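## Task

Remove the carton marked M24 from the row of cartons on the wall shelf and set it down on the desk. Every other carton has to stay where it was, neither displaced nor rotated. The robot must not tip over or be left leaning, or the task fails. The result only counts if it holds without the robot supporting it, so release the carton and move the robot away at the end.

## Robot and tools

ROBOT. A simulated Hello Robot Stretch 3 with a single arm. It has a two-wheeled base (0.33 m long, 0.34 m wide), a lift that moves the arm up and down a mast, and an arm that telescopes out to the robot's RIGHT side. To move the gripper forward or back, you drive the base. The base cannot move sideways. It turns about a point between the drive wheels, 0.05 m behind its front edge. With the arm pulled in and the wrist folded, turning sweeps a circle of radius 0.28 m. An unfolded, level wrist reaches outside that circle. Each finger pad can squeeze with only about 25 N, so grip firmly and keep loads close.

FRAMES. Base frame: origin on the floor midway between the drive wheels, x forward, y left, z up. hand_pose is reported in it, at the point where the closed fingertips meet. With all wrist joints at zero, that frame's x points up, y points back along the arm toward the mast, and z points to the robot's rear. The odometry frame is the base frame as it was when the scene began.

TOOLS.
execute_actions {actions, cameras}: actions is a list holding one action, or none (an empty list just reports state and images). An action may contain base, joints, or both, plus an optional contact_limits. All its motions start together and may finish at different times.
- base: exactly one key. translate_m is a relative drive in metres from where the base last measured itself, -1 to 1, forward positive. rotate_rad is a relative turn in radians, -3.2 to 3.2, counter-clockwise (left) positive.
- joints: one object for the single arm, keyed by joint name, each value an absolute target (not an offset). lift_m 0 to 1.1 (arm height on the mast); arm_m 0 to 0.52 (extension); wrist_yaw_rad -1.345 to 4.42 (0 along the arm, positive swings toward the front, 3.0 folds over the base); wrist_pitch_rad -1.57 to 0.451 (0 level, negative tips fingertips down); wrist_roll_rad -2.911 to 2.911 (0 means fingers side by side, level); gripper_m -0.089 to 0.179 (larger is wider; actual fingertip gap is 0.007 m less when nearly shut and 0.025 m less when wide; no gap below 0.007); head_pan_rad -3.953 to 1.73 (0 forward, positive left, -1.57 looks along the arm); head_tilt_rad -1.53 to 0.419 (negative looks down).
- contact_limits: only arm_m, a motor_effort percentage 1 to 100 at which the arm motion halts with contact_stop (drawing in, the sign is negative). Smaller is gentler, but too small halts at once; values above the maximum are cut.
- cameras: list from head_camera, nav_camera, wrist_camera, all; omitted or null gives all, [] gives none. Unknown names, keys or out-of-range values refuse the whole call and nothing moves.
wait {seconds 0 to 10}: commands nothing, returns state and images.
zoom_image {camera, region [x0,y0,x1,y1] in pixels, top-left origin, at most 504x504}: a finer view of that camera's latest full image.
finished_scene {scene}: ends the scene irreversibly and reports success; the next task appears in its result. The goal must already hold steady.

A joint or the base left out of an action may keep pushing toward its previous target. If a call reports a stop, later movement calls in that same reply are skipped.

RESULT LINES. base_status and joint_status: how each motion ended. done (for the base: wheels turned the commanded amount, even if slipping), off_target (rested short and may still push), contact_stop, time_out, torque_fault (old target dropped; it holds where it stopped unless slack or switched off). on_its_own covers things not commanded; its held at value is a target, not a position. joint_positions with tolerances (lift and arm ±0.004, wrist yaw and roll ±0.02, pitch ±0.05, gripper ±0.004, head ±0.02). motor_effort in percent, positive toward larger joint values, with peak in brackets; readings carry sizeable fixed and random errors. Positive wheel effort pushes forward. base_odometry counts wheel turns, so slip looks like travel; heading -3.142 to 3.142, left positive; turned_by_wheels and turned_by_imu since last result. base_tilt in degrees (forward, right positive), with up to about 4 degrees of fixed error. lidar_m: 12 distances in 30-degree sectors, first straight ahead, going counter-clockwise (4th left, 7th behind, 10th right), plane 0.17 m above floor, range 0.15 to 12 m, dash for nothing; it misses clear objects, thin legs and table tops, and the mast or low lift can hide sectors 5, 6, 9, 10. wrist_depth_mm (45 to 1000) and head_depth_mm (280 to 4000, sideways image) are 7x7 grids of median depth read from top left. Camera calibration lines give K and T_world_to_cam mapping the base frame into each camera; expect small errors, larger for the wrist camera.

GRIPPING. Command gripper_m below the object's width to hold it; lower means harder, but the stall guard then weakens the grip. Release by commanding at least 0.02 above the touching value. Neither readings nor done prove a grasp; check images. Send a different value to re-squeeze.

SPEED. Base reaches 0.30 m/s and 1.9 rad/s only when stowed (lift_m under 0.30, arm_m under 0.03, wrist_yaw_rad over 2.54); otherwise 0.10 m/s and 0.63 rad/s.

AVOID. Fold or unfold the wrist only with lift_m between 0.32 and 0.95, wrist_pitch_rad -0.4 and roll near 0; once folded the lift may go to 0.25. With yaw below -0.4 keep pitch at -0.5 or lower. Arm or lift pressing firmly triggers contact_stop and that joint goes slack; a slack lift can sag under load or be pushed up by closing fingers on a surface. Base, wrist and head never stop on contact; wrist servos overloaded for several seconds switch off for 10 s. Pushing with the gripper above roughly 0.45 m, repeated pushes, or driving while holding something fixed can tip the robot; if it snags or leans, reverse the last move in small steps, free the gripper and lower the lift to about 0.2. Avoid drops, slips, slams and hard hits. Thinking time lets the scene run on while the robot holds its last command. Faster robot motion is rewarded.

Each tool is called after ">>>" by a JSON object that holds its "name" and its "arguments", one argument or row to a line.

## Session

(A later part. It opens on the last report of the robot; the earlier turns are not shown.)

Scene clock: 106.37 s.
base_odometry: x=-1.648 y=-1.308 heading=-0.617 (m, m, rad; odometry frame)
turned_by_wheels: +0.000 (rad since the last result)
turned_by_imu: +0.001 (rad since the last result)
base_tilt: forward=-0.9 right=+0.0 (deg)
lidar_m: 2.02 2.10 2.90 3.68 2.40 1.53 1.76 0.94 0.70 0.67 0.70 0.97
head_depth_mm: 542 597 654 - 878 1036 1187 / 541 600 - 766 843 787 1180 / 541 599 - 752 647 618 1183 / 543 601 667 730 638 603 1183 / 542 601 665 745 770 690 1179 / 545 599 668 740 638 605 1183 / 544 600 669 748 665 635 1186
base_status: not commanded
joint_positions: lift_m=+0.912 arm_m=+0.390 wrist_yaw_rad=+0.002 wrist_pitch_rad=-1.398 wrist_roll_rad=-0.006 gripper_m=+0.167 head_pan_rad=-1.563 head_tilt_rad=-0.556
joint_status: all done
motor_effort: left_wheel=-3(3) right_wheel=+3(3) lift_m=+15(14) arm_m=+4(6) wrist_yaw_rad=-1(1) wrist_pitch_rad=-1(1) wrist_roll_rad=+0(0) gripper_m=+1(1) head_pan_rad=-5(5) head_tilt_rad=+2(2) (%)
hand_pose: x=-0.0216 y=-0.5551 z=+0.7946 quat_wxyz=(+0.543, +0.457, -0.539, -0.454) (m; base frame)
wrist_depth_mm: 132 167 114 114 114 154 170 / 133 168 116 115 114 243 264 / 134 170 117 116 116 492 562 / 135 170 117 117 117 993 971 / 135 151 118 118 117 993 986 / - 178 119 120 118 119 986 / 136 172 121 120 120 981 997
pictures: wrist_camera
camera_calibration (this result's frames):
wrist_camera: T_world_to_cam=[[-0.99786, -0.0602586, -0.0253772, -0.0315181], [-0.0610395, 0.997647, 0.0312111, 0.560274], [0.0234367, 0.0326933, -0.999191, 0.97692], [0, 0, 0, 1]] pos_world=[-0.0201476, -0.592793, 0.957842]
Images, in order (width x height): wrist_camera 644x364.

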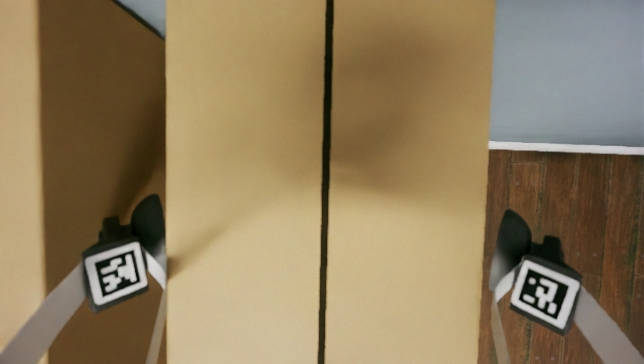

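>>> {"name": "execute_actions", "arguments": {
  "actions": [
    {"joints": {"gripper_m": 0.09}}
  ],
  "cameras": []
}}

>>> {"name": "execute_actions", "arguments": {
  "actions": [],
  "cameras": ["wrist_camera","head_camera"]
}}

Scene clock: 110.93 s.
base_odometry: x=-1.648 y=-1.308 heading=-0.617 (m, m, rad; odometry frame)
turned_by_wheels: +0.000 (rad since the last result)
turned_by_imu: +0.001 (rad since the last result)
base_tilt: forward=-0.9 right=+0.0 (deg)
lidar_m: 2.02 2.11 2.89 3.69 2.40 1.53 1.75 0.95 0.69 0.67 0.70 0.96
head_depth_mm: 539 597 654 - 876 1033 1173 / 542 598 - 767 839 787 1182 / 541 598 - 753 658 617 1184 / 544 600 667 732 637 602 1182 / 544 599 667 759 771 690 1181 / 544 599 669 741 637 606 1190 / 545 601 671 745 663 636 1194
base_status: not commanded
joint_positions: lift_m=+0.912 arm_m=+0.390 wrist_yaw_rad=+0.002 wrist_pitch_rad=-1.398 wrist_roll_rad=-0.006 gripper_m=+0.122 head_pan_rad=-1.563 head_tilt_rad=-0.556
joint_status: gripper_m off_target (ended at +0.122, target +0.090)
motor_effort: left_wheel=-2(4) right_wheel=+1(3) lift_m=+15(15) arm_m=+5(5) wrist_yaw_rad=-2(1) wrist_pitch_rad=-1(1) wrist_roll_rad=+0(0) gripper_m=-100(98) head_pan_rad=-4(5) head_tilt_rad=+2(4) (%)
hand_pose: x=-0.0216 y=-0.5550 z=+0.7946 quat_wxyz=(+0.543, +0.457, -0.539, -0.454) (m; base frame)
wrist_depth_mm: 132 167 115 114 114 153 170 / 133 167 116 116 115 222 262 / 133 169 117 116 116 407 585 / 133 170 118 118 117 981 985 / 134 150 119 119 118 544 - / - 199 120 120 119 119 980 / 143 171 122 121 120 - -
pictures: none
No camera images: the call's "cameras" was empty. Leave "cameras" out to get every camera's image.

Scene clock: 110.93 s.
base_odometry: x=-1.648 y=-1.308 heading=-0.617 (m, m, rad; odometry frame)
turned_by_wheels: +0.000 (rad since the last result)
turned_by_imu: +0.001 (rad since the last result)
base_tilt: forward=-0.9 right=+0.0 (deg)
lidar_m: 2.02 2.11 2.89 3.69 2.40 1.53 1.75 0.95 0.69 0.67 0.70 0.96
head_depth_mm: 539 597 654 - 876 1033 1173 / 542 598 - 767 839 787 1182 / 541 598 - 753 658 617 1184 / 544 600 667 732 637 602 1182 / 544 599 667 759 771 690 1181 / 544 599 669 741 637 606 1190 / 545 601 671 745 663 636 1194
base_status: not commanded
joint_positions: lift_m=+0.912 arm_m=+0.390 wrist_yaw_rad=+0.002 wrist_pitch_rad=-1.398 wrist_roll_rad=-0.006 gripper_m=+0.122 head_pan_rad=-1.563 head_tilt_rad=-0.556
joint_status: gripper_m off_target (ended at +0.122, target +0.090)
motor_effort: left_wheel=-2(4) right_wheel=+1(3) lift_m=+15(15) arm_m=+5(5) wrist_yaw_rad=-2(1) wrist_pitch_rad=-1(1) wrist_roll_rad=+0(0) gripper_m=-100(98) head_pan_rad=-4(5) head_tilt_rad=+2(4) (%)
hand_pose: x=-0.0216 y=-0.5550 z=+0.7946 quat_wxyz=(+0.543, +0.457, -0.539, -0.454) (m; base frame)
wrist_depth_mm: 132 167 115 114 114 153 170 / 133 167 116 116 115 222 262 / 133 169 117 116 116 407 585 / 133 170 118 118 117 981 985 / 134 150 119 119 118 544 - / - 199 120 120 119 119 980 / 143 171 122 121 120 - -
pictures: head_camera (sideways: a quarter turn clockwise sets it upright), wrist_camera
camera_calibration (this result's frames):
head_camera: T_world_to_cam=[[-0.000478219, 0.566573, -0.824011, 1.09856], [0.999999, -0.000983502, -0.00125659, 0.00178461], [-0.00152237, -0.824011, -0.566572, 0.698033], [0, 0, 0, 1]] pos_world=[-0.00019659, -0.047228, 1.30072]
wrist_camera: T_world_to_cam=[[-0.99786, -0.0602529, -0.0254011, -0.0314898], [-0.0610442, 0.997634, 0.0316211, 0.559836], [0.0234358, 0.033104, -0.999177, 0.977125], [0, 0, 0, 1]] pos_world=[-0.0201473, -0.592755, 0.957818]
Images, in order (width x height): head_camera 896x504, wrist_camera 644x364.

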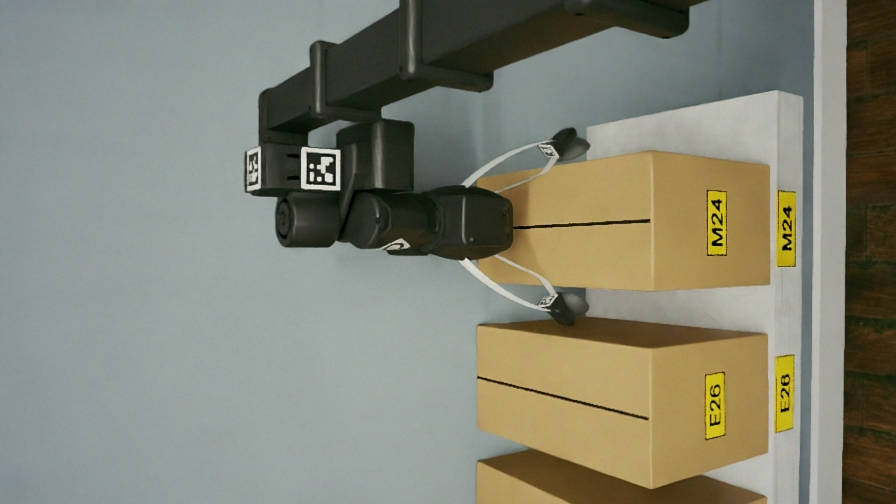

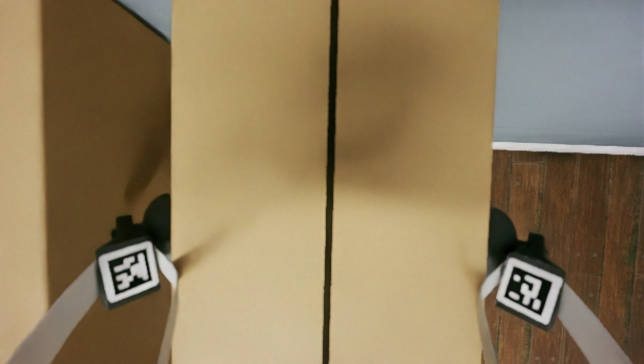

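>>> {"name": "execute_actions", "arguments": {
  "actions": [],
  "cameras": ["wrist_camera"]
}}

Scene clock: 112.83 s.
base_odometry: x=-1.648 y=-1.308 heading=-0.617 (m, m, rad; odometry frame)
turned_by_wheels: +0.000 (rad since the last result)
turned_by_imu: +0.001 (rad since the last result)
base_tilt: forward=-0.9 right=+0.2 (deg)
lidar_m: 2.02 2.10 2.90 3.67 2.41 1.53 1.76 0.94 0.70 0.67 0.70 0.96
head_depth_mm: 541 598 652 - 877 1029 1181 / 541 597 - 766 844 790 1185 / 543 598 - 750 658 617 1187 / 543 599 668 731 636 603 1189 / 542 601 669 753 773 691 1192 / 544 601 669 739 639 606 1190 / 545 602 669 748 663 638 1189
base_status: not commanded
joint_positions: lift_m=+0.912 arm_m=+0.390 wrist_yaw_rad=+0.002 wrist_pitch_rad=-1.398 wrist_roll_rad=-0.006 gripper_m=+0.094 head_pan_rad=-1.563 head_tilt_rad=-0.556
joint_status: gripper_m off_target (ended at +0.122, target +0.090)
on_its_own: gripper_m moved -0.028 toward your old target +0.090
motor_effort: left_wheel=-2(4) right_wheel=+1(3) lift_m=+15(15) arm_m=+5(5) wrist_yaw_rad=-1(1) wrist_pitch_rad=-1(1) wrist_roll_rad=+0(0) gripper_m=-99(98) head_pan_rad=-5(5) head_tilt_rad=+2(4) (%)
hand_pose: x=-0.0216 y=-0.5550 z=+0.7946 quat_wxyz=(+0.543, +0.457, -0.539, -0.454) (m; base frame)
wrist_depth_mm: 132 167 115 115 114 153 171 / 133 167 116 116 115 226 263 / 134 168 117 117 116 414 567 / 134 170 118 117 117 985 974 / 135 151 119 119 118 548 986 / - 197 121 120 119 119 - / 143 171 122 121 120 987 993
pictures: wrist_camera
camera_calibration (this result's frames):
wrist_camera: T_world_to_cam=[[-0.99786, -0.0602502, -0.0254092, -0.0314799], [-0.061045, 0.99763, 0.0317597, 0.559688], [0.0234354, 0.0332428, -0.999173, 0.977194], [0, 0, 0, 1]] pos_world=[-0.0201473, -0.592742, 0.95781]
Images, in order (width x height): wrist_camera 644x364.

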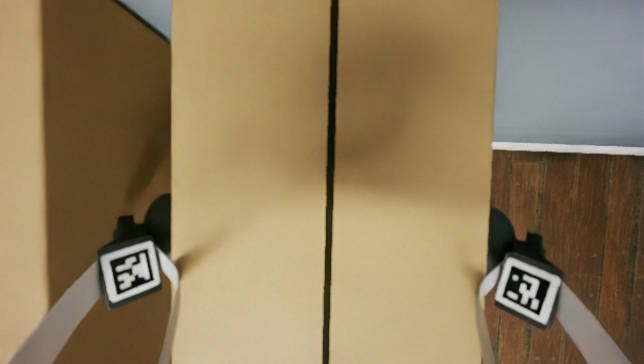

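Gripper has settled. Lifting now.

>>> {"name": "execute_actions", "arguments": {
  "actions": [
    {"joints": {"lift_m": 0.965}}
  ],
  "cameras": ["wrist_camera","head_camera"]
}}

Scene clock: 115.93 s.
base_odometry: x=-1.648 y=-1.308 heading=-0.617 (m, m, rad; odometry frame)
turned_by_wheels: +0.000 (rad since the last result)
turned_by_imu: +0.001 (rad since the last result)
base_tilt: forward=-0.8 right=+0.2 (deg)
lidar_m: 2.02 2.10 2.89 3.68 2.40 1.53 1.75 0.94 0.70 0.67 0.70 0.96
head_depth_mm: 541 588 - 763 860 1008 1183 / 541 581 689 751 846 787 1185 / 543 582 - 725 574 606 1192 / 542 589 661 710 579 607 1190 / 543 599 665 749 704 689 1180 / 544 601 671 739 638 605 1189 / 545 600 670 748 664 634 1187
base_status: not commanded
joint_positions: lift_m=+0.965 arm_m=+0.390 wrist_yaw_rad=+0.002 wrist_pitch_rad=-1.400 wrist_roll_rad=-0.003 gripper_m=+0.097 head_pan_rad=-1.563 head_tilt_rad=-0.556
joint_status: all done
on_its_own: gripper_m is held at +0.096, not at your +0.090, by its stall guard, which is not easing now
motor_effort: left_wheel=-3(5) right_wheel=+3(5) lift_m=+29(26) arm_m=+5(5) wrist_yaw_rad=-1(1) wrist_pitch_rad=+0(3) wrist_roll_rad=-1(1) gripper_m=-60(76) head_pan_rad=-4(5) head_tilt_rad=+2(3) (%)
hand_pose: x=-0.0216 y=-0.5546 z=+0.8466 quat_wxyz=(+0.542, +0.457, -0.539, -0.455) (m; base frame)
wrist_depth_mm: 168 167 121 117 114 166 174 / 169 170 122 119 116 249 270 / 171 170 124 120 117 504 586 / 171 173 126 123 119 - - / 172 173 127 123 121 - - / 174 175 129 125 121 - - / - 176 131 127 123 - -
pictures: head_camera (sideways: a quarter turn clockwise sets it upright), wrist_camera
camera_calibration (this result's frames):
head_camera: T_world_to_cam=[[-0.000467919, 0.56608, -0.82435, 1.099], [0.999999, -0.000995815, -0.00125145, 0.00177791], [-0.00152932, -0.824349, -0.566079, 0.697392], [0, 0, 0, 1]] pos_world=[-0.000197131, -0.0472286, 1.30075]
wrist_camera: T_world_to_cam=[[-0.997982, -0.0579906, -0.025883, -0.0284825], [-0.0588392, 0.997711, 0.0333284, 0.556405], [0.023891, 0.0347841, -0.999109, 1.03002], [0, 0, 0, 1]] pos_world=[-0.0202947, -0.592612, 1.00982]
Images, in order (width x height): head_camera 896x504, wrist_camera 644x364.

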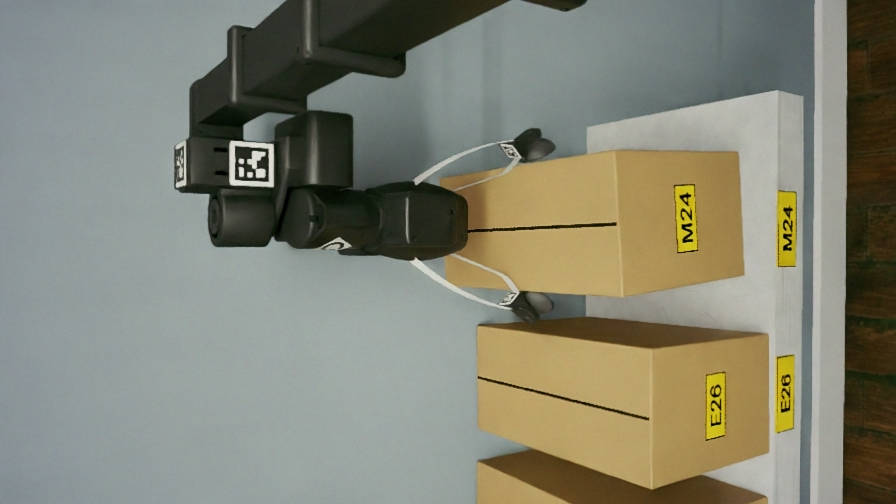

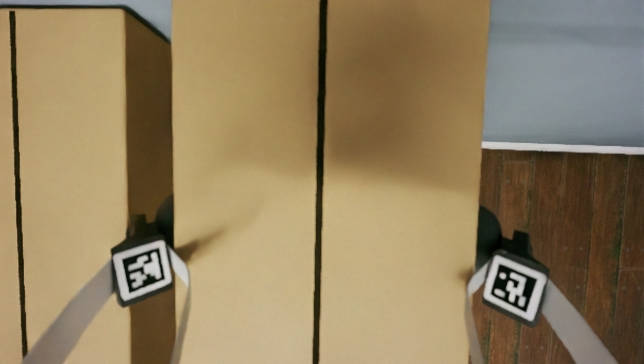

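>>> {"name": "execute_actions", "arguments": {
  "actions": [],
  "cameras": ["wrist_camera","head_camera"]
}}

Scene clock: 118.87 s.
base_odometry: x=-1.648 y=-1.308 heading=-0.617 (m, m, rad; odometry frame)
turned_by_wheels: +0.000 (rad since the last result)
turned_by_imu: +0.001 (rad since the last result)
base_tilt: forward=-0.8 right=+0.0 (deg)
lidar_m: 2.02 2.10 2.90 3.66 2.40 1.53 1.76 0.94 0.70 0.67 0.70 0.96
head_depth_mm: 541 589 - 762 858 1010 1181 / 541 582 685 751 842 785 1188 / 544 582 - 721 573 606 1177 / 544 591 662 712 582 607 1189 / 543 600 668 748 707 690 1189 / 545 601 670 742 637 604 1189 / 545 600 672 748 663 637 1182
base_status: not commanded
joint_positions: lift_m=+0.965 arm_m=+0.390 wrist_yaw_rad=+0.002 wrist_pitch_rad=-1.400 wrist_roll_rad=-0.003 gripper_m=+0.097 head_pan_rad=-1.563 head_tilt_rad=-0.556
joint_status: all done
on_its_own: gripper_m is held at +0.096, not at your +0.090, by its stall guard, which is not easing now
motor_effort: left_wheel=-3(5) right_wheel=+2(5) lift_m=+29(26) arm_m=+5(5) wrist_yaw_rad=-1(1) wrist_pitch_rad=+0(3) wrist_roll_rad=-1(1) gripper_m=-60(76) head_pan_rad=-4(5) head_tilt_rad=+3(3) (%)
hand_pose: x=-0.0216 y=-0.5546 z=+0.8466 quat_wxyz=(+0.542, +0.457, -0.539, -0.455) (m; base frame)
wrist_depth_mm: 167 168 121 118 115 165 173 / 170 169 122 118 116 249 266 / 171 170 124 121 118 507 578 / 171 172 125 122 119 - - / 174 172 128 123 120 - - / 174 176 129 125 122 - - / - 177 131 127 124 - -
pictures: head_camera (sideways: a quarter turn clockwise sets it upright), wrist_camera
camera_calibration (this result's frames):
head_camera: T_world_to_cam=[[-0.000467782, 0.56608, -0.82435, 1.09901], [0.999999, -0.000996054, -0.00125144, 0.00177791], [-0.00152951, -0.82435, -0.566079, 0.697392], [0, 0, 0, 1]] pos_world=[-0.000197142, -0.0472286, 1.30075]
wrist_camera: T_world_to_cam=[[-0.997982, -0.0579905, -0.025883, -0.0284824], [-0.0588391, 0.997711, 0.0333282, 0.556406], [0.023891, 0.0347838, -0.999109, 1.03002], [0, 0, 0, 1]] pos_world=[-0.0202947, -0.592612, 1.00982]
Images, in order (width x height): head_camera 896x504, wrist_camera 644x364.

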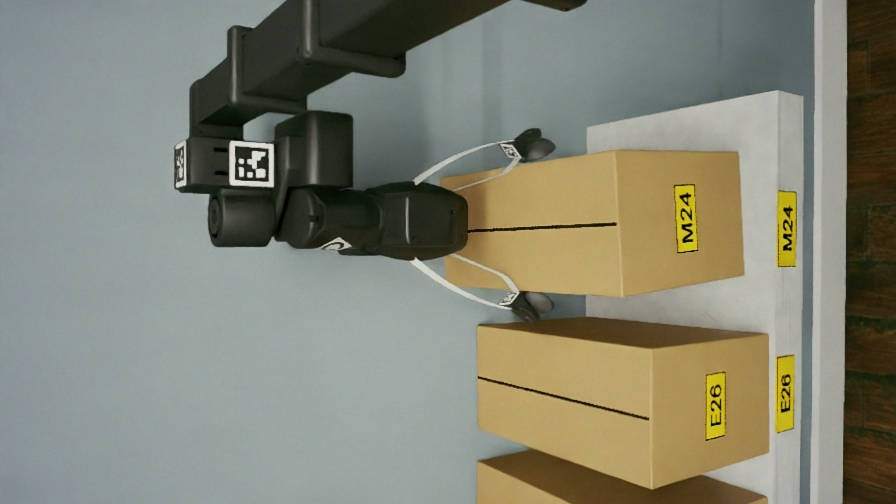

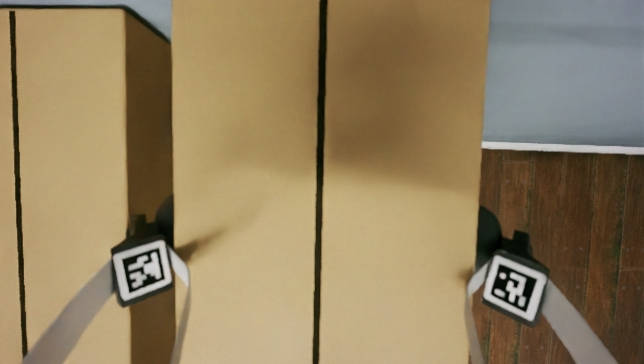

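>>> {"name": "execute_actions", "arguments": {
  "actions": [
    {"joints": {"arm_m": 0.04, "head_tilt_rad": -0.9}}
  ],
  "cameras": ["wrist_camera","head_camera"]
}}

Scene clock: 135.73 s.
base_odometry: x=-1.648 y=-1.308 heading=-0.617 (m, m, rad; odometry frame)
turned_by_wheels: +0.000 (rad since the last result)
turned_by_imu: +0.002 (rad since the last result)
base_tilt: forward=-0.9 right=+0.1 (deg)
lidar_m: 2.02 2.11 2.90 3.66 2.41 1.53 1.76 0.94 0.70 0.67 0.70 0.96
head_depth_mm: 590 - - - 1347 1235 1112 / 590 674 - - - 1180 360 / 590 675 - - - 379 352 / 592 692 833 780 443 387 354 / 594 691 788 734 736 1188 371 / 592 693 647 627 1321 1245 1115 / 592 695 683 672 1325 1237 1109
base_status: not commanded
joint_positions: lift_m=+0.965 arm_m=+0.040 wrist_yaw_rad=+0.002 wrist_pitch_rad=-1.400 wrist_roll_rad=-0.004 gripper_m=+0.097 head_pan_rad=-1.563 head_tilt_rad=-0.889
joint_status: all done
on_its_own: gripper_m is held at +0.096, not at your +0.090, by its stall guard, which is not easing now
motor_effort: left_wheel=-3(3) right_wheel=+2(2) lift_m=+29(29) arm_m=-4(5) wrist_yaw_rad=-1(1) wrist_pitch_rad=+0(0) wrist_roll_rad=-1(1) gripper_m=-60(60) head_pan_rad=-4(4) head_tilt_rad=-5(23) (%)
hand_pose: x=-0.0216 y=-0.2051 z=+0.8466 quat_wxyz=(+0.542, +0.457, -0.539, -0.455) (m; base frame)
wrist_depth_mm: - - 121 117 115 870 913 / - - 123 119 116 - - / - - 124 120 118 - 995 / - - 126 122 119 - 979 / - - 127 124 121 - - / - - 129 126 122 - - / - - 130 127 124 - -
pictures: head_camera (sideways: a quarter turn clockwise sets it upright), wrist_camera
camera_calibration (this result's frames):
head_camera: T_world_to_cam=[[-0.00225527, 0.804462, -0.594, 0.798815], [0.999992, -0.000146166, -0.00399468, 0.0053482], [-0.0033004, -0.594004, -0.804455, 1.00744], [0, 0, 0, 1]] pos_world=[-0.000221651, -0.044191, 1.28496]
wrist_camera: T_world_to_cam=[[-0.997946, -0.058648, -0.02577, -0.00844681], [-0.0594927, 0.997672, 0.0333355, 0.207718], [0.0237549, 0.0348001, -0.999112, 1.01786], [0, 0, 0, 1]] pos_world=[-0.0202511, -0.243151, 1.00982]
Images, in order (width x height): head_camera 896x504, wrist_camera 644x364.

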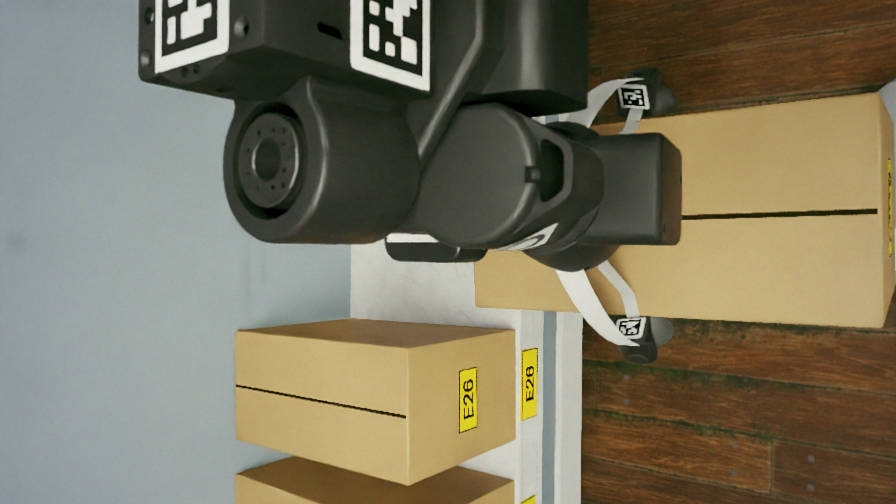

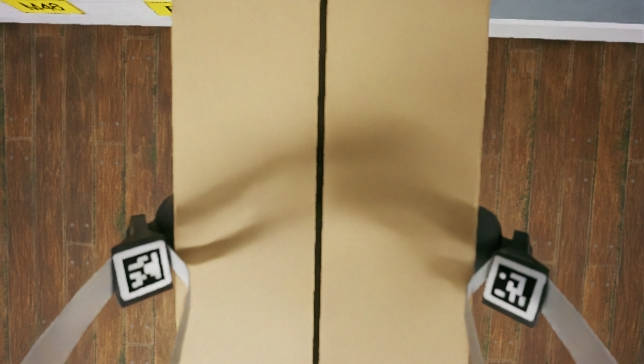

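Hold is stable. Turning toward the desk.

>>> {"name": "execute_actions", "arguments": {
  "actions": [
    {"base": {"rotate_rad": 1.571}, "joints": {"lift_m": 1.08, "head_pan_rad": 0.0, "head_tilt_rad": -0.4}}
  ],
  "cameras": ["head_camera"]
}}

>>> {"name": "execute_actions", "arguments": {
  "actions": [
    {"base": {"translate_m": 1.0}}
  ],
  "cameras": []
}}

>>> {"name": "execute_actions", "arguments": {
  "actions": [
    {"base": {"translate_m": 1.0}}
  ],
  "cameras": ["head_camera"]
}}

Scene clock: 143.30 s.
base_odometry: x=-1.648 y=-1.308 heading=+0.954 (m, m, rad; odometry frame)
turned_by_wheels: +1.571 (rad since the last result)
turned_by_imu: +1.570 (rad since the last result)
base_tilt: forward=-0.8 right=+0.0 (deg)
lidar_m: 3.71 2.35 1.53 1.75 0.94 0.69 0.67 0.70 0.97 2.02 2.11 2.91
head_depth_mm: 3504 3676 - 3007 2168 1656 1374 / 3418 3762 - 2962 2148 1676 1362 / 3516 3743 - 3031 2130 1660 1360 / 3451 3753 - 3019 2144 1671 1356 / 3486 3717 - 3016 2161 1677 1366 / 3535 3630 - 3031 2141 1658 1361 / 3519 3693 - 2978 2171 1690 1370
base_status: done
joint_positions: lift_m=+1.080 arm_m=+0.040 wrist_yaw_rad=+0.002 wrist_pitch_rad=-1.400 wrist_roll_rad=-0.004 gripper_m=+0.097 head_pan_rad=-0.007 head_tilt_rad=-0.409
joint_status: all done
on_its_own: gripper_m is held at +0.096, not at your +0.090, by its stall guard, which is not easing now
motor_effort: left_wheel=-4(11) right_wheel=+3(8) lift_m=+29(28) arm_m=-4(3) wrist_yaw_rad=-1(1) wrist_pitch_rad=+0(0) wrist_roll_rad=+0(1) gripper_m=-60(60) head_pan_rad=+3(46) head_tilt_rad=+3(27) (%)
hand_pose: x=-0.0216 y=-0.2051 z=+0.9616 quat_wxyz=(+0.542, +0.457, -0.539, -0.455) (m; base frame)
wrist_depth_mm: - - 121 117 115 - 472 / - - 123 119 116 - 471 / - - 124 121 118 - 457 / - - 126 123 119 - 462 / - - 127 124 120 966 469 / - - 129 125 122 - 478 / - - 131 127 124 - 477
pictures: head_camera (sideways: a quarter turn clockwise sets it upright)
camera_calibration (this result's frames):
head_camera: T_world_to_cam=[[-0.439083, 0.00694405, -0.898419, 1.19828], [0.0157661, 0.999876, 0.0000228867, 0.00612283], [0.898308, -0.0141545, -0.439138, 0.526736], [0, 0, 0, 1]] pos_world=[0.0528751, -0.00698726, 1.30786]
Images, in order (width x height): head_camera 896x504.

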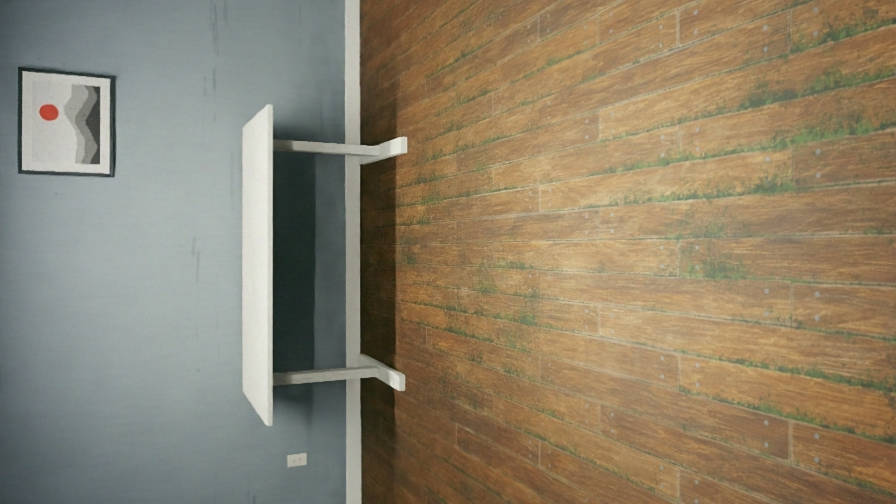

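Scene clock: 154.53 s.
base_odometry: x=-1.069 y=-0.492 heading=+0.954 (m, m, rad; odometry frame)
turned_by_wheels: +0.000 (rad since the last result)
turned_by_imu: +0.003 (rad since the last result)
base_tilt: forward=-0.9 right=+0.2 (deg)
lidar_m: 2.67 2.44 1.63 1.37 1.82 1.73 1.67 1.74 2.10 2.03 2.12 2.90
head_depth_mm: 2598 2778 3048 3001 2143 1658 1354 / 2626 2847 2995 2823 2161 1674 1372 / 2633 2809 2955 3011 2147 1668 1364 / 2583 2830 2943 3010 2145 1685 1370 / 2619 2850 2971 3019 2141 1683 1368 / 2628 2857 2798 2883 2138 1674 1372 / 2609 2817 3010 3048 2156 1670 1368
base_status: done
joint_positions: lift_m=+1.080 arm_m=+0.040 wrist_yaw_rad=+0.002 wrist_pitch_rad=-1.400 wrist_roll_rad=-0.004 gripper_m=+0.097 head_pan_rad=-0.007 head_tilt_rad=-0.409
joint_status: not commanded
on_its_own: gripper_m is held at +0.096, not at your +0.090, by its stall guard, which is not easing now
motor_effort: left_wheel=-4(6) right_wheel=+3(4) lift_m=+29(29) arm_m=-4(5) wrist_yaw_rad=-1(1) wrist_pitch_rad=+0(0) wrist_roll_rad=+0(0) gripper_m=-60(60) head_pan_rad=+3(4) head_tilt_rad=+4(4) (%)
hand_pose: x=-0.0216 y=-0.2051 z=+0.9616 quat_wxyz=(+0.542, +0.457, -0.539, -0.455) (m; base frame)
wrist_depth_mm: - - 121 118 115 - - / - - 123 119 116 - - / - - 125 121 117 - - / - - 126 122 119 - - / - - 127 124 121 - - / - - 129 126 122 - - / - - 131 127 124 - -
pictures: none
No camera images: the call's "cameras" was empty. Leave "cameras" out to get every camera's image.

Scene clock: 165.77 s.
base_odometry: x=-0.491 y=+0.323 heading=+0.954 (m, m, rad; odometry frame)
turned_by_wheels: +0.000 (rad since the last result)
turned_by_imu: +0.003 (rad since the last result)
base_tilt: forward=-0.7 right=+0.1 (deg)
lidar_m: 2.10 1.75 1.78 1.34 1.80 2.49 2.68 2.79 2.12 2.05 2.11 1.70
head_depth_mm: 1757 1910 2021 1624 2001 1658 1367 / 1786 1906 2012 1631 2151 1665 1361 / 1762 1892 2005 1640 2163 1680 1355 / 1773 1903 2021 1643 2147 1672 1368 / 1767 1903 2017 1652 2171 1681 1364 / 1768 1905 2016 1649 2155 1672 1366 / 1774 1900 2033 1642 1985 1681 1365
base_status: done
joint_positions: lift_m=+1.080 arm_m=+0.040 wrist_yaw_rad=+0.002 wrist_pitch_rad=-1.400 wrist_roll_rad=-0.004 gripper_m=+0.097 head_pan_rad=-0.007 head_tilt_rad=-0.409
joint_status: not commanded
on_its_own: gripper_m is held at +0.096, not at your +0.090, by its stall guard, which is not easing now
motor_effort: left_wheel=-4(6) right_wheel=+3(7) lift_m=+29(29) arm_m=-3(4) wrist_yaw_rad=-1(1) wrist_pitch_rad=+0(0) wrist_roll_rad=-1(1) gripper_m=-60(60) head_pan_rad=+4(3) head_tilt_rad=+4(4) (%)
hand_pose: x=-0.0216 y=-0.2051 z=+0.9616 quat_wxyz=(+0.542, +0.457, -0.539, -0.455) (m; base frame)
wrist_depth_mm: - - 121 118 114 - - / - - 122 119 116 - - / - - 124 120 118 - - / - - 126 122 119 - - / - - 128 123 120 - - / - - 129 125 122 - - / - - 131 127 124 - -
pictures: head_camera (sideways: a quarter turn clockwise sets it upright)
camera_calibration (this result's frames):
head_camera: T_world_to_cam=[[-0.438949, 0.00694322, -0.898485, 1.19836], [0.0157664, 0.999876, 0.0000241835, 0.00612114], [0.898373, -0.0141552, -0.439004, 0.526562], [0, 0, 0, 1]] pos_world=[0.0528742, -0.00698727, 1.30787]
Images, in order (width x height): head_camera 896x504.

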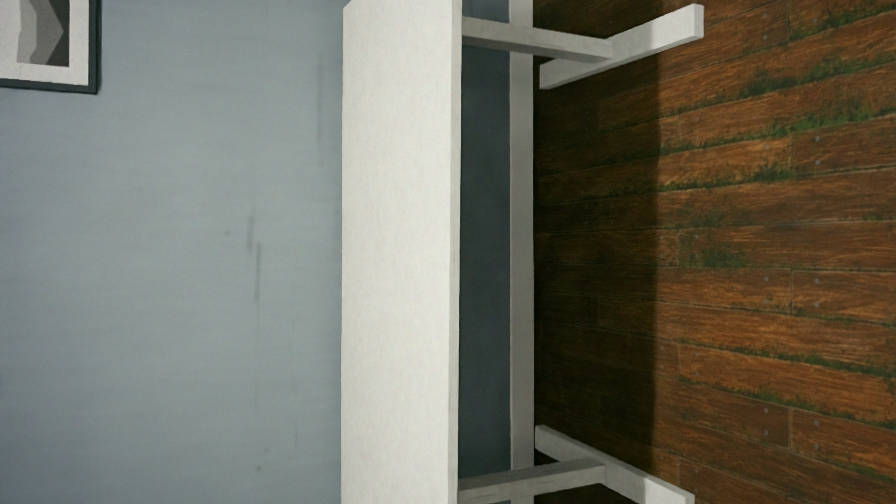

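>>> {"name": "execute_actions", "arguments": {
  "actions": [
    {"base": {"translate_m": 0.88}, "joints": {"head_tilt_rad": -0.8}}
  ],
  "cameras": ["head_camera"]
}}

Scene clock: 178.07 s.
base_odometry: x=+0.019 y=+1.041 heading=+0.954 (m, m, rad; odometry frame)
turned_by_wheels: +0.000 (rad since the last result)
turned_by_imu: +0.003 (rad since the last result)
base_tilt: forward=-0.9 right=+0.1 (deg)
lidar_m: 1.22 0.98 1.76 1.72 1.78 2.04 3.56 2.89 2.13 2.04 1.71 0.93
head_depth_mm: 1054 1149 934 769 684 1288 1141 / 1056 1146 933 770 684 1281 1138 / 1054 1147 937 771 684 1287 1141 / 1061 1146 932 768 700 1282 1139 / 1063 1149 934 770 698 1288 1140 / 1058 1150 933 771 700 1281 1134 / 1060 1147 938 769 698 1289 1135
base_status: done
joint_positions: lift_m=+1.080 arm_m=+0.040 wrist_yaw_rad=+0.002 wrist_pitch_rad=-1.400 wrist_roll_rad=-0.004 gripper_m=+0.097 head_pan_rad=-0.007 head_tilt_rad=-0.790
joint_status: all done
on_its_own: gripper_m is held at +0.096, not at your +0.090, by its stall guard, which is not easing now
motor_effort: left_wheel=-4(6) right_wheel=+3(5) lift_m=+29(29) arm_m=-3(4) wrist_yaw_rad=-1(0) wrist_pitch_rad=+0(0) wrist_roll_rad=-1(1) gripper_m=-60(61) head_pan_rad=+3(3) head_tilt_rad=-4(25) (%)
hand_pose: x=-0.0216 y=-0.2051 z=+0.9616 quat_wxyz=(+0.542, +0.457, -0.539, -0.455) (m; base frame)
wrist_depth_mm: 902 - 121 117 115 - - / - - 122 119 116 - - / - - 124 120 118 - - / - - 126 122 119 - - / - - 127 123 121 - - / - - 129 126 123 - - / - - 131 128 123 - -
pictures: head_camera (sideways: a quarter turn clockwise sets it upright)
camera_calibration (this result's frames):
head_camera: T_world_to_cam=[[-0.741823, 0.0089346, -0.670536, 0.90305], [0.0149468, 0.999883, -0.00321283, 0.0103396], [0.670429, -0.0124057, -0.74187, 0.921954], [0, 0, 0, 1]] pos_world=[0.0516447, -0.00696927, 1.28953]
Images, in order (width x height): head_camera 896x504.

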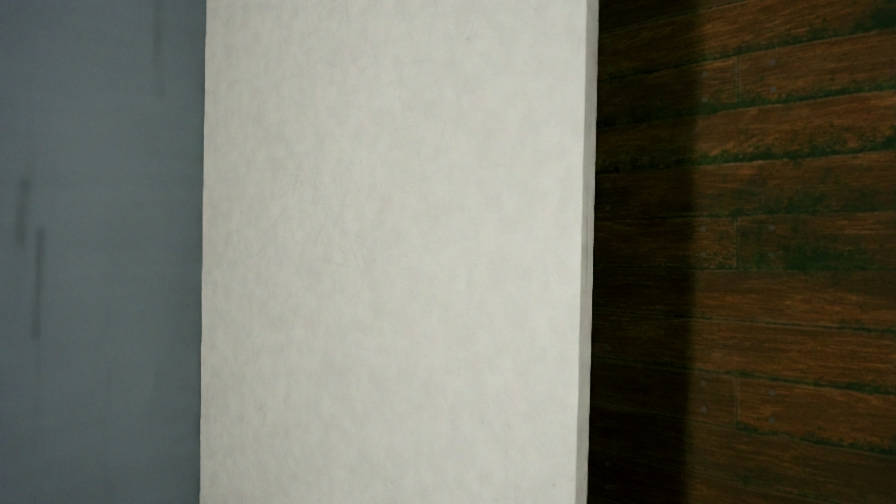

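>>> {"name": "execute_actions", "arguments": {
  "actions": [
    {"base": {"rotate_rad": 1.56}, "joints": {"head_pan_rad": -1.57, "head_tilt_rad": -0.6, "lift_m": 1.05}}
  ],
  "cameras": []
}}

>>> {"name": "execute_actions", "arguments": {
  "actions": [
    {"joints": {"arm_m": 0.46, "lift_m": 1.03}}
  ],
  "cameras": ["head_camera","wrist_camera"]
}}

Scene clock: 186.87 s.
base_odometry: x=+0.019 y=+1.041 heading=+2.513 (m, m, rad; odometry frame)
turned_by_wheels: +1.560 (rad since the last result)
turned_by_imu: +1.559 (rad since the last result)
base_tilt: forward=-0.9 right=+0.1 (deg)
lidar_m: 1.72 1.64 2.05 3.56 2.90 2.13 2.04 1.71 0.93 1.22 0.98 1.74
head_depth_mm: 993 - - - - 664 1162 / 1017 1089 - - - - 290 / 1020 1090 - - - - 292 / 1020 1118 1229 993 764 - 301 / 1023 1143 1228 957 761 632 307 / 1022 1140 1230 959 763 666 1191 / 1025 1140 1224 958 765 686 1222
base_status: done
joint_positions: lift_m=+1.050 arm_m=+0.040 wrist_yaw_rad=+0.002 wrist_pitch_rad=-1.400 wrist_roll_rad=-0.004 gripper_m=+0.097 head_pan_rad=-1.563 head_tilt_rad=-0.606
joint_status: all done
on_its_own: gripper_m is held at +0.096, not at your +0.090, by its stall guard, which is not easing now
motor_effort: left_wheel=-4(10) right_wheel=+4(3) lift_m=+15(26) arm_m=-5(4) wrist_yaw_rad=-1(1) wrist_pitch_rad=+0(0) wrist_roll_rad=+0(1) gripper_m=-61(60) head_pan_rad=-4(47) head_tilt_rad=+3(17) (%)
hand_pose: x=-0.0216 y=-0.2051 z=+0.9325 quat_wxyz=(+0.542, +0.457, -0.539, -0.455) (m; base frame)
wrist_depth_mm: - 385 122 118 115 365 359 / - - 122 119 117 - - / - - 124 121 117 - - / - - 125 122 120 - - / - - 127 124 121 - - / - - 129 125 122 - - / - - 131 127 123 - -
pictures: none
No camera images: the call's "cameras" was empty. Leave "cameras" out to get every camera's image.

Scene clock: 191.17 s.
base_odometry: x=+0.019 y=+1.041 heading=+2.513 (m, m, rad; odometry frame)
turned_by_wheels: +0.000 (rad since the last result)
turned_by_imu: +0.001 (rad since the last result)
base_tilt: forward=-0.9 right=+0.3 (deg)
lidar_m: 1.72 1.64 2.05 3.56 2.90 2.13 2.04 1.72 0.93 1.22 0.98 1.75
head_depth_mm: 990 1171 1232 954 762 666 1215 / 989 1156 1228 959 763 665 1213 / - 1170 1217 589 662 666 1215 / 1008 1128 735 587 647 668 1205 / 1024 1142 1231 959 763 666 1214 / 1017 1133 1230 960 761 666 1218 / 1019 1136 1229 957 764 686 1220
base_status: not commanded
joint_positions: lift_m=+1.030 arm_m=+0.460 wrist_yaw_rad=+0.001 wrist_pitch_rad=-1.400 wrist_roll_rad=-0.004 gripper_m=+0.097 head_pan_rad=-1.563 head_tilt_rad=-0.606
joint_status: all done
on_its_own: gripper_m is held at +0.096, not at your +0.090, by its stall guard, which is not easing now
motor_effort: left_wheel=-4(4) right_wheel=+3(3) lift_m=+16(15) arm_m=+6(7) wrist_yaw_rad=+0(1) wrist_pitch_rad=+0(0) wrist_roll_rad=-1(1) gripper_m=-60(60) head_pan_rad=-4(5) head_tilt_rad=+3(3) (%)
hand_pose: x=-0.0216 y=-0.6245 z=+0.9125 quat_wxyz=(+0.542, +0.457, -0.539, -0.455) (m; base frame)
wrist_depth_mm: 356 349 121 118 115 349 343 / 356 353 123 119 116 344 347 / 359 355 124 120 117 354 344 / 361 360 126 122 119 355 356 / 367 362 127 124 121 351 356 / 367 367 129 125 122 - 361 / 371 375 131 127 124 363 363
pictures: head_camera (sideways: a quarter turn clockwise sets it upright), wrist_camera
camera_calibration (this result's frames):
head_camera: T_world_to_cam=[[-0.000777183, 0.60676, -0.794885, 1.06059], [0.999998, -0.000922363, -0.0016818, 0.00233809], [-0.00175362, -0.794885, -0.606758, 0.750314], [0, 0, 0, 1]] pos_world=[-0.000198044, -0.0471101, 1.29831]
wrist_camera: T_world_to_cam=[[-0.997947, -0.0586336, -0.0257641, -0.0313453], [-0.0594781, 0.997673, 0.0333355, 0.623968], [0.0237496, 0.0347994, -0.999112, 1.09826], [0, 0, 0, 1]] pos_world=[-0.0202516, -0.662572, 1.07567]
Images, in order (width x height): head_camera 896x504, wrist_camera 644x364.

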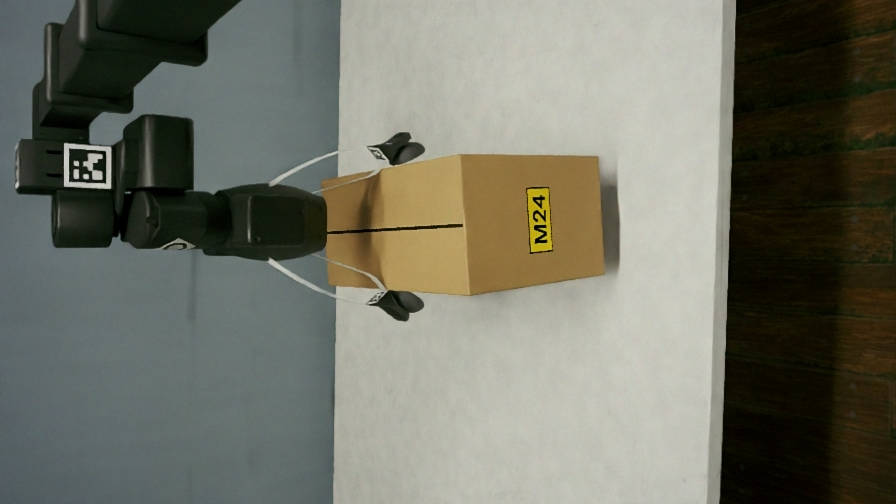

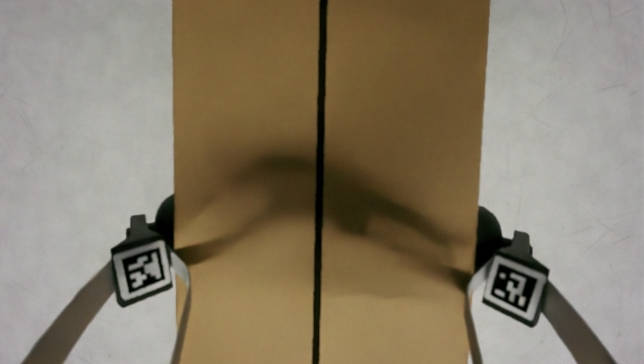

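>>> {"name": "execute_actions", "arguments": {
  "actions": [
    {"joints": {"lift_m": 0.992}}
  ],
  "cameras": ["head_camera"]
}}

Scene clock: 195.70 s.
base_odometry: x=+0.019 y=+1.041 heading=+2.513 (m, m, rad; odometry frame)
turned_by_wheels: +0.000 (rad since the last result)
turned_by_imu: +0.001 (rad since the last result)
base_tilt: forward=-0.9 right=+0.2 (deg)
lidar_m: 1.71 1.64 2.04 3.55 2.89 2.13 2.04 1.72 0.92 1.22 0.98 1.75
head_depth_mm: 1016 - 1206 958 762 664 1210 / 999 1170 1223 959 761 666 1212 / 1006 - 1206 638 662 663 1216 / 1020 1137 1188 639 645 665 1211 / 1021 1137 1231 941 763 666 1215 / 1017 1130 1227 957 766 664 1211 / 1026 1139 1230 961 764 683 1212
base_status: not commanded
joint_positions: lift_m=+0.992 arm_m=+0.460 wrist_yaw_rad=+0.001 wrist_pitch_rad=-1.400 wrist_roll_rad=-0.004 gripper_m=+0.097 head_pan_rad=-1.563 head_tilt_rad=-0.606
joint_status: all done
on_its_own: gripper_m is held at +0.096, not at your +0.090, by its stall guard, which is not easing now
motor_effort: left_wheel=-4(4) right_wheel=+2(2) lift_m=+15(19) arm_m=+6(6) wrist_yaw_rad=-2(1) wrist_pitch_rad=+0(1) wrist_roll_rad=-1(1) gripper_m=-60(60) head_pan_rad=-4(4) head_tilt_rad=+2(3) (%)
hand_pose: x=-0.0216 y=-0.6245 z=+0.8745 quat_wxyz=(+0.542, +0.457, -0.539, -0.455) (m; base frame)
wrist_depth_mm: 313 314 121 118 115 307 305 / 318 314 123 119 116 308 306 / 321 317 124 120 117 313 313 / 324 324 126 122 119 316 315 / 325 323 128 124 121 317 322 / 326 326 128 125 122 - 323 / 330 329 131 127 123 325 322
pictures: head_camera (sideways: a quarter turn clockwise sets it upright)
camera_calibration (this result's frames):
head_camera: T_world_to_cam=[[-0.000777255, 0.606759, -0.794885, 1.06059], [0.999998, -0.000922244, -0.0016818, 0.00233809], [-0.00175352, -0.794885, -0.606758, 0.750314], [0, 0, 0, 1]] pos_world=[-0.000198038, -0.0471101, 1.29831]
Images, in order (width x height): head_camera 896x504.

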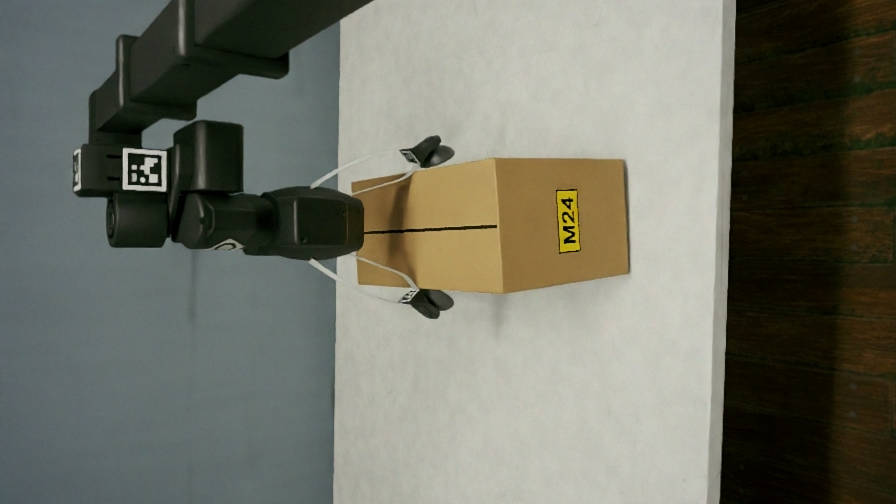

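>>> {"name": "execute_actions", "arguments": {
  "actions": [
    {"joints": {"lift_m": 0.979}}
  ],
  "cameras": ["head_camera"]
}}

Scene clock: 198.33 s.
base_odometry: x=+0.019 y=+1.041 heading=+2.513 (m, m, rad; odometry frame)
turned_by_wheels: +0.000 (rad since the last result)
turned_by_imu: +0.000 (rad since the last result)
base_tilt: forward=-0.9 right=+0.0 (deg)
lidar_m: 1.72 1.63 2.04 3.56 2.91 2.13 2.04 1.72 0.93 1.22 0.98 1.75
head_depth_mm: 1016 - 1171 960 765 665 1209 / 1022 - 1229 957 762 666 1207 / 1012 - 1222 674 658 666 1210 / 1022 1134 1215 655 643 665 1217 / 1024 1141 1223 959 765 666 1216 / 1023 1138 1230 960 765 666 1219 / 1019 1143 1229 958 763 685 1209
base_status: not commanded
joint_positions: lift_m=+0.981 arm_m=+0.460 wrist_yaw_rad=+0.001 wrist_pitch_rad=-1.401 wrist_roll_rad=-0.004 gripper_m=+0.097 head_pan_rad=-1.563 head_tilt_rad=-0.606
joint_status: lift_m contact_stop (moved -0.011 of -0.013)
on_its_own: gripper_m is held at +0.096, not at your +0.090, by its stall guard, which is not easing now; lift_m is slack since a contact_stop, until your next command for it
motor_effort: left_wheel=-7(7) right_wheel=+8(8) lift_m=+21(22) arm_m=+6(6) wrist_yaw_rad=+0(1) wrist_pitch_rad=+1(2) wrist_roll_rad=-1(1) gripper_m=-60(59) head_pan_rad=-5(5) head_tilt_rad=+2(2) (%)
hand_pose: x=-0.0216 y=-0.6243 z=+0.8634 quat_wxyz=(+0.542, +0.457, -0.539, -0.455) (m; base frame)
wrist_depth_mm: 303 303 123 120 117 300 300 / 308 307 123 120 118 302 298 / 309 308 125 121 119 299 302 / 314 316 126 123 120 307 306 / 321 313 127 123 121 307 307 / 318 318 128 125 122 - 307 / 324 323 129 126 122 317 314
pictures: head_camera (sideways: a quarter turn clockwise sets it upright)
camera_calibration (this result's frames):
head_camera: T_world_to_cam=[[-0.000775771, 0.606593, -0.795012, 1.06076], [0.999998, -0.000922954, -0.00168001, 0.00233576], [-0.00175284, -0.795012, -0.606591, 0.750097], [0, 0, 0, 1]] pos_world=[-0.00019805, -0.0471108, 1.29832]
Images, in order (width x height): head_camera 896x504.

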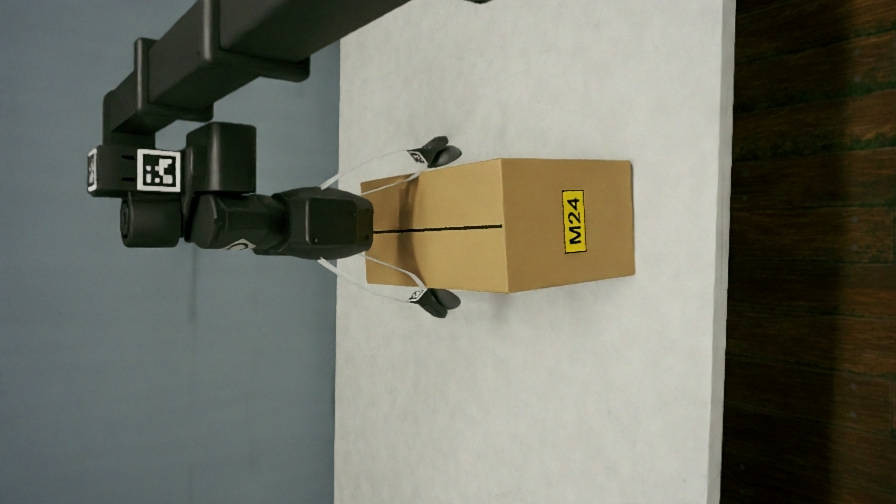

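>>> {"name": "execute_actions", "arguments": {
  "actions": [
    {"joints": {"gripper_m": 0.175, "lift_m": 0.982}}
  ],
  "cameras": ["wrist_camera"]
}}

Scene clock: 203.43 s.
base_odometry: x=+0.019 y=+1.041 heading=+2.513 (m, m, rad; odometry frame)
turned_by_wheels: +0.000 (rad since the last result)
turned_by_imu: +0.002 (rad since the last result)
base_tilt: forward=-0.9 right=+0.2 (deg)
lidar_m: 1.72 1.64 2.05 3.57 2.90 2.13 2.04 1.72 0.92 1.22 0.98 1.75
head_depth_mm: 1017 - 1171 956 763 662 1208 / 1015 - 1233 958 760 666 1220 / 1006 - 1226 658 655 667 1212 / 1022 1136 1217 660 640 668 1219 / 1025 1141 1221 957 763 665 1214 / 1022 1134 1232 960 764 666 1215 / 1023 1141 1234 963 764 683 1209
base_status: not commanded
joint_positions: lift_m=+0.982 arm_m=+0.460 wrist_yaw_rad=+0.001 wrist_pitch_rad=-1.401 wrist_roll_rad=-0.004 gripper_m=+0.164 head_pan_rad=-1.563 head_tilt_rad=-0.606
joint_status: gripper_m off_target (ended at +0.164, target +0.175); the others done
motor_effort: left_wheel=-3(8) right_wheel=+3(8) lift_m=+23(21) arm_m=+5(5) wrist_yaw_rad=-1(1) wrist_pitch_rad=+0(0) wrist_roll_rad=-1(0) gripper_m=+100(99) head_pan_rad=-5(4) head_tilt_rad=+3(3) (%)
hand_pose: x=-0.0216 y=-0.6243 z=+0.8640 quat_wxyz=(+0.542, +0.457, -0.539, -0.455) (m; base frame)
wrist_depth_mm: 304 305 123 122 121 295 296 / 307 305 124 123 123 302 295 / 309 306 125 124 124 303 301 / 314 310 126 126 125 307 304 / 318 315 127 126 126 217 311 / 316 318 128 128 127 126 313 / 322 323 130 129 128 314 316
pictures: wrist_camera
camera_calibration (this result's frames):
wrist_camera: T_world_to_cam=[[-0.997947, -0.0586111, -0.0258117, -0.0325278], [-0.059477, 0.997645, 0.0341657, 0.624647], [0.0237484, 0.0356307, -0.999083, 1.0503], [0, 0, 0, 1]] pos_world=[-0.0202518, -0.662506, 1.02715]
Images, in order (width x height): wrist_camera 644x364.

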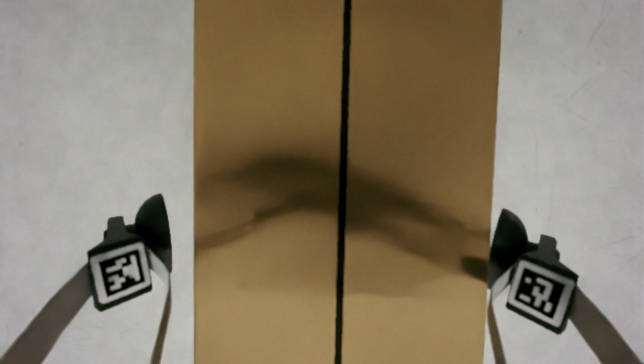

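>>> {"name": "execute_actions", "arguments": {
  "actions": [
    {"joints": {"gripper_m": 0.179, "lift_m": 1.05}}
  ],
  "cameras": ["wrist_camera","head_camera"]
}}

Scene clock: 207.07 s.
base_odometry: x=+0.019 y=+1.041 heading=+2.513 (m, m, rad; odometry frame)
turned_by_wheels: +0.000 (rad since the last result)
turned_by_imu: +0.001 (rad since the last result)
base_tilt: forward=-0.9 right=+0.1 (deg)
lidar_m: 1.71 1.64 2.05 3.56 2.89 2.13 2.04 1.72 0.92 1.22 0.98 1.75
head_depth_mm: - 1156 1231 956 763 664 1219 / 1054 1129 1241 958 764 664 1217 / - 1151 1224 683 657 667 1220 / 1021 1118 1224 656 642 666 1210 / 1024 1137 1228 956 764 666 1220 / 1026 1141 1220 960 763 666 1221 / 1027 1138 1230 958 763 684 1218
base_status: not commanded
joint_positions: lift_m=+1.050 arm_m=+0.460 wrist_yaw_rad=+0.001 wrist_pitch_rad=-1.401 wrist_roll_rad=-0.004 gripper_m=+0.179 head_pan_rad=-1.563 head_tilt_rad=-0.606
joint_status: all done
motor_effort: left_wheel=-4(3) right_wheel=+2(3) lift_m=+29(28) arm_m=+6(6) wrist_yaw_rad=-1(2) wrist_pitch_rad=+1(1) wrist_roll_rad=-1(1) gripper_m=+1(90) head_pan_rad=-4(5) head_tilt_rad=+2(3) (%)
hand_pose: x=-0.0216 y=-0.6243 z=+0.9317 quat_wxyz=(+0.542, +0.457, -0.539, -0.455) (m; base frame)
wrist_depth_mm: 373 366 364 366 362 363 359 / 376 373 368 189 190 365 362 / 380 376 372 191 192 369 365 / 384 378 379 195 194 371 372 / 385 386 385 196 196 383 374 / 383 390 383 198 198 383 381 / 403 394 386 199 199 388 388
pictures: head_camera (sideways: a quarter turn clockwise sets it upright), wrist_camera
camera_calibration (this result's frames):
head_camera: T_world_to_cam=[[-0.000776132, 0.606593, -0.795012, 1.06076], [0.999998, -0.000922358, -0.00168001, 0.00233576], [-0.00175237, -0.795012, -0.606591, 0.750097], [0, 0, 0, 1]] pos_world=[-0.000198022, -0.0471108, 1.29832]
wrist_camera: T_world_to_cam=[[-0.997947, -0.0586114, -0.0258116, -0.030782], [-0.0594773, 0.997645, 0.0341658, 0.622336], [0.0237484, 0.0356309, -0.999083, 1.11788], [0, 0, 0, 1]] pos_world=[-0.0202518, -0.662506, 1.0948]
Images, in order (width x height): head_camera 896x504, wrist_camera 644x364.

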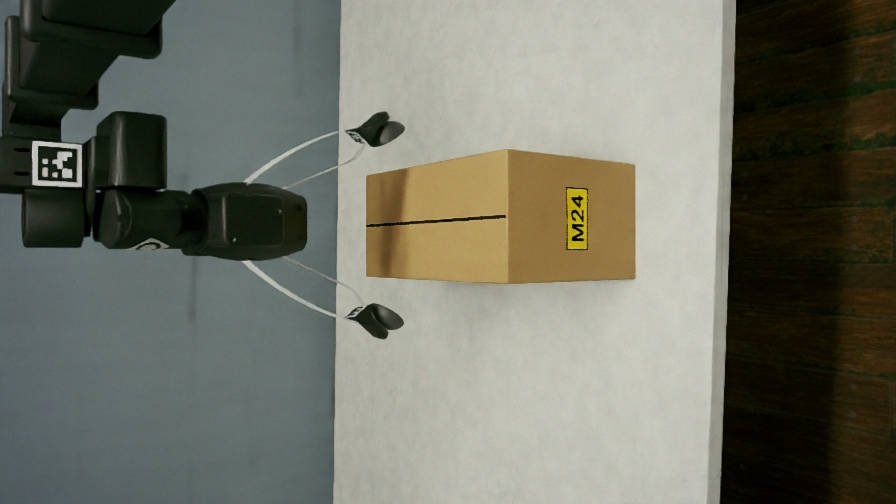

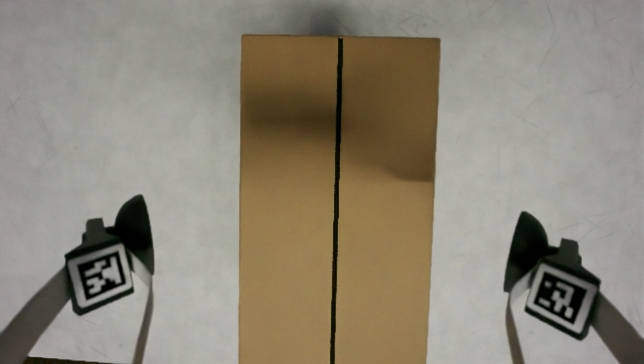

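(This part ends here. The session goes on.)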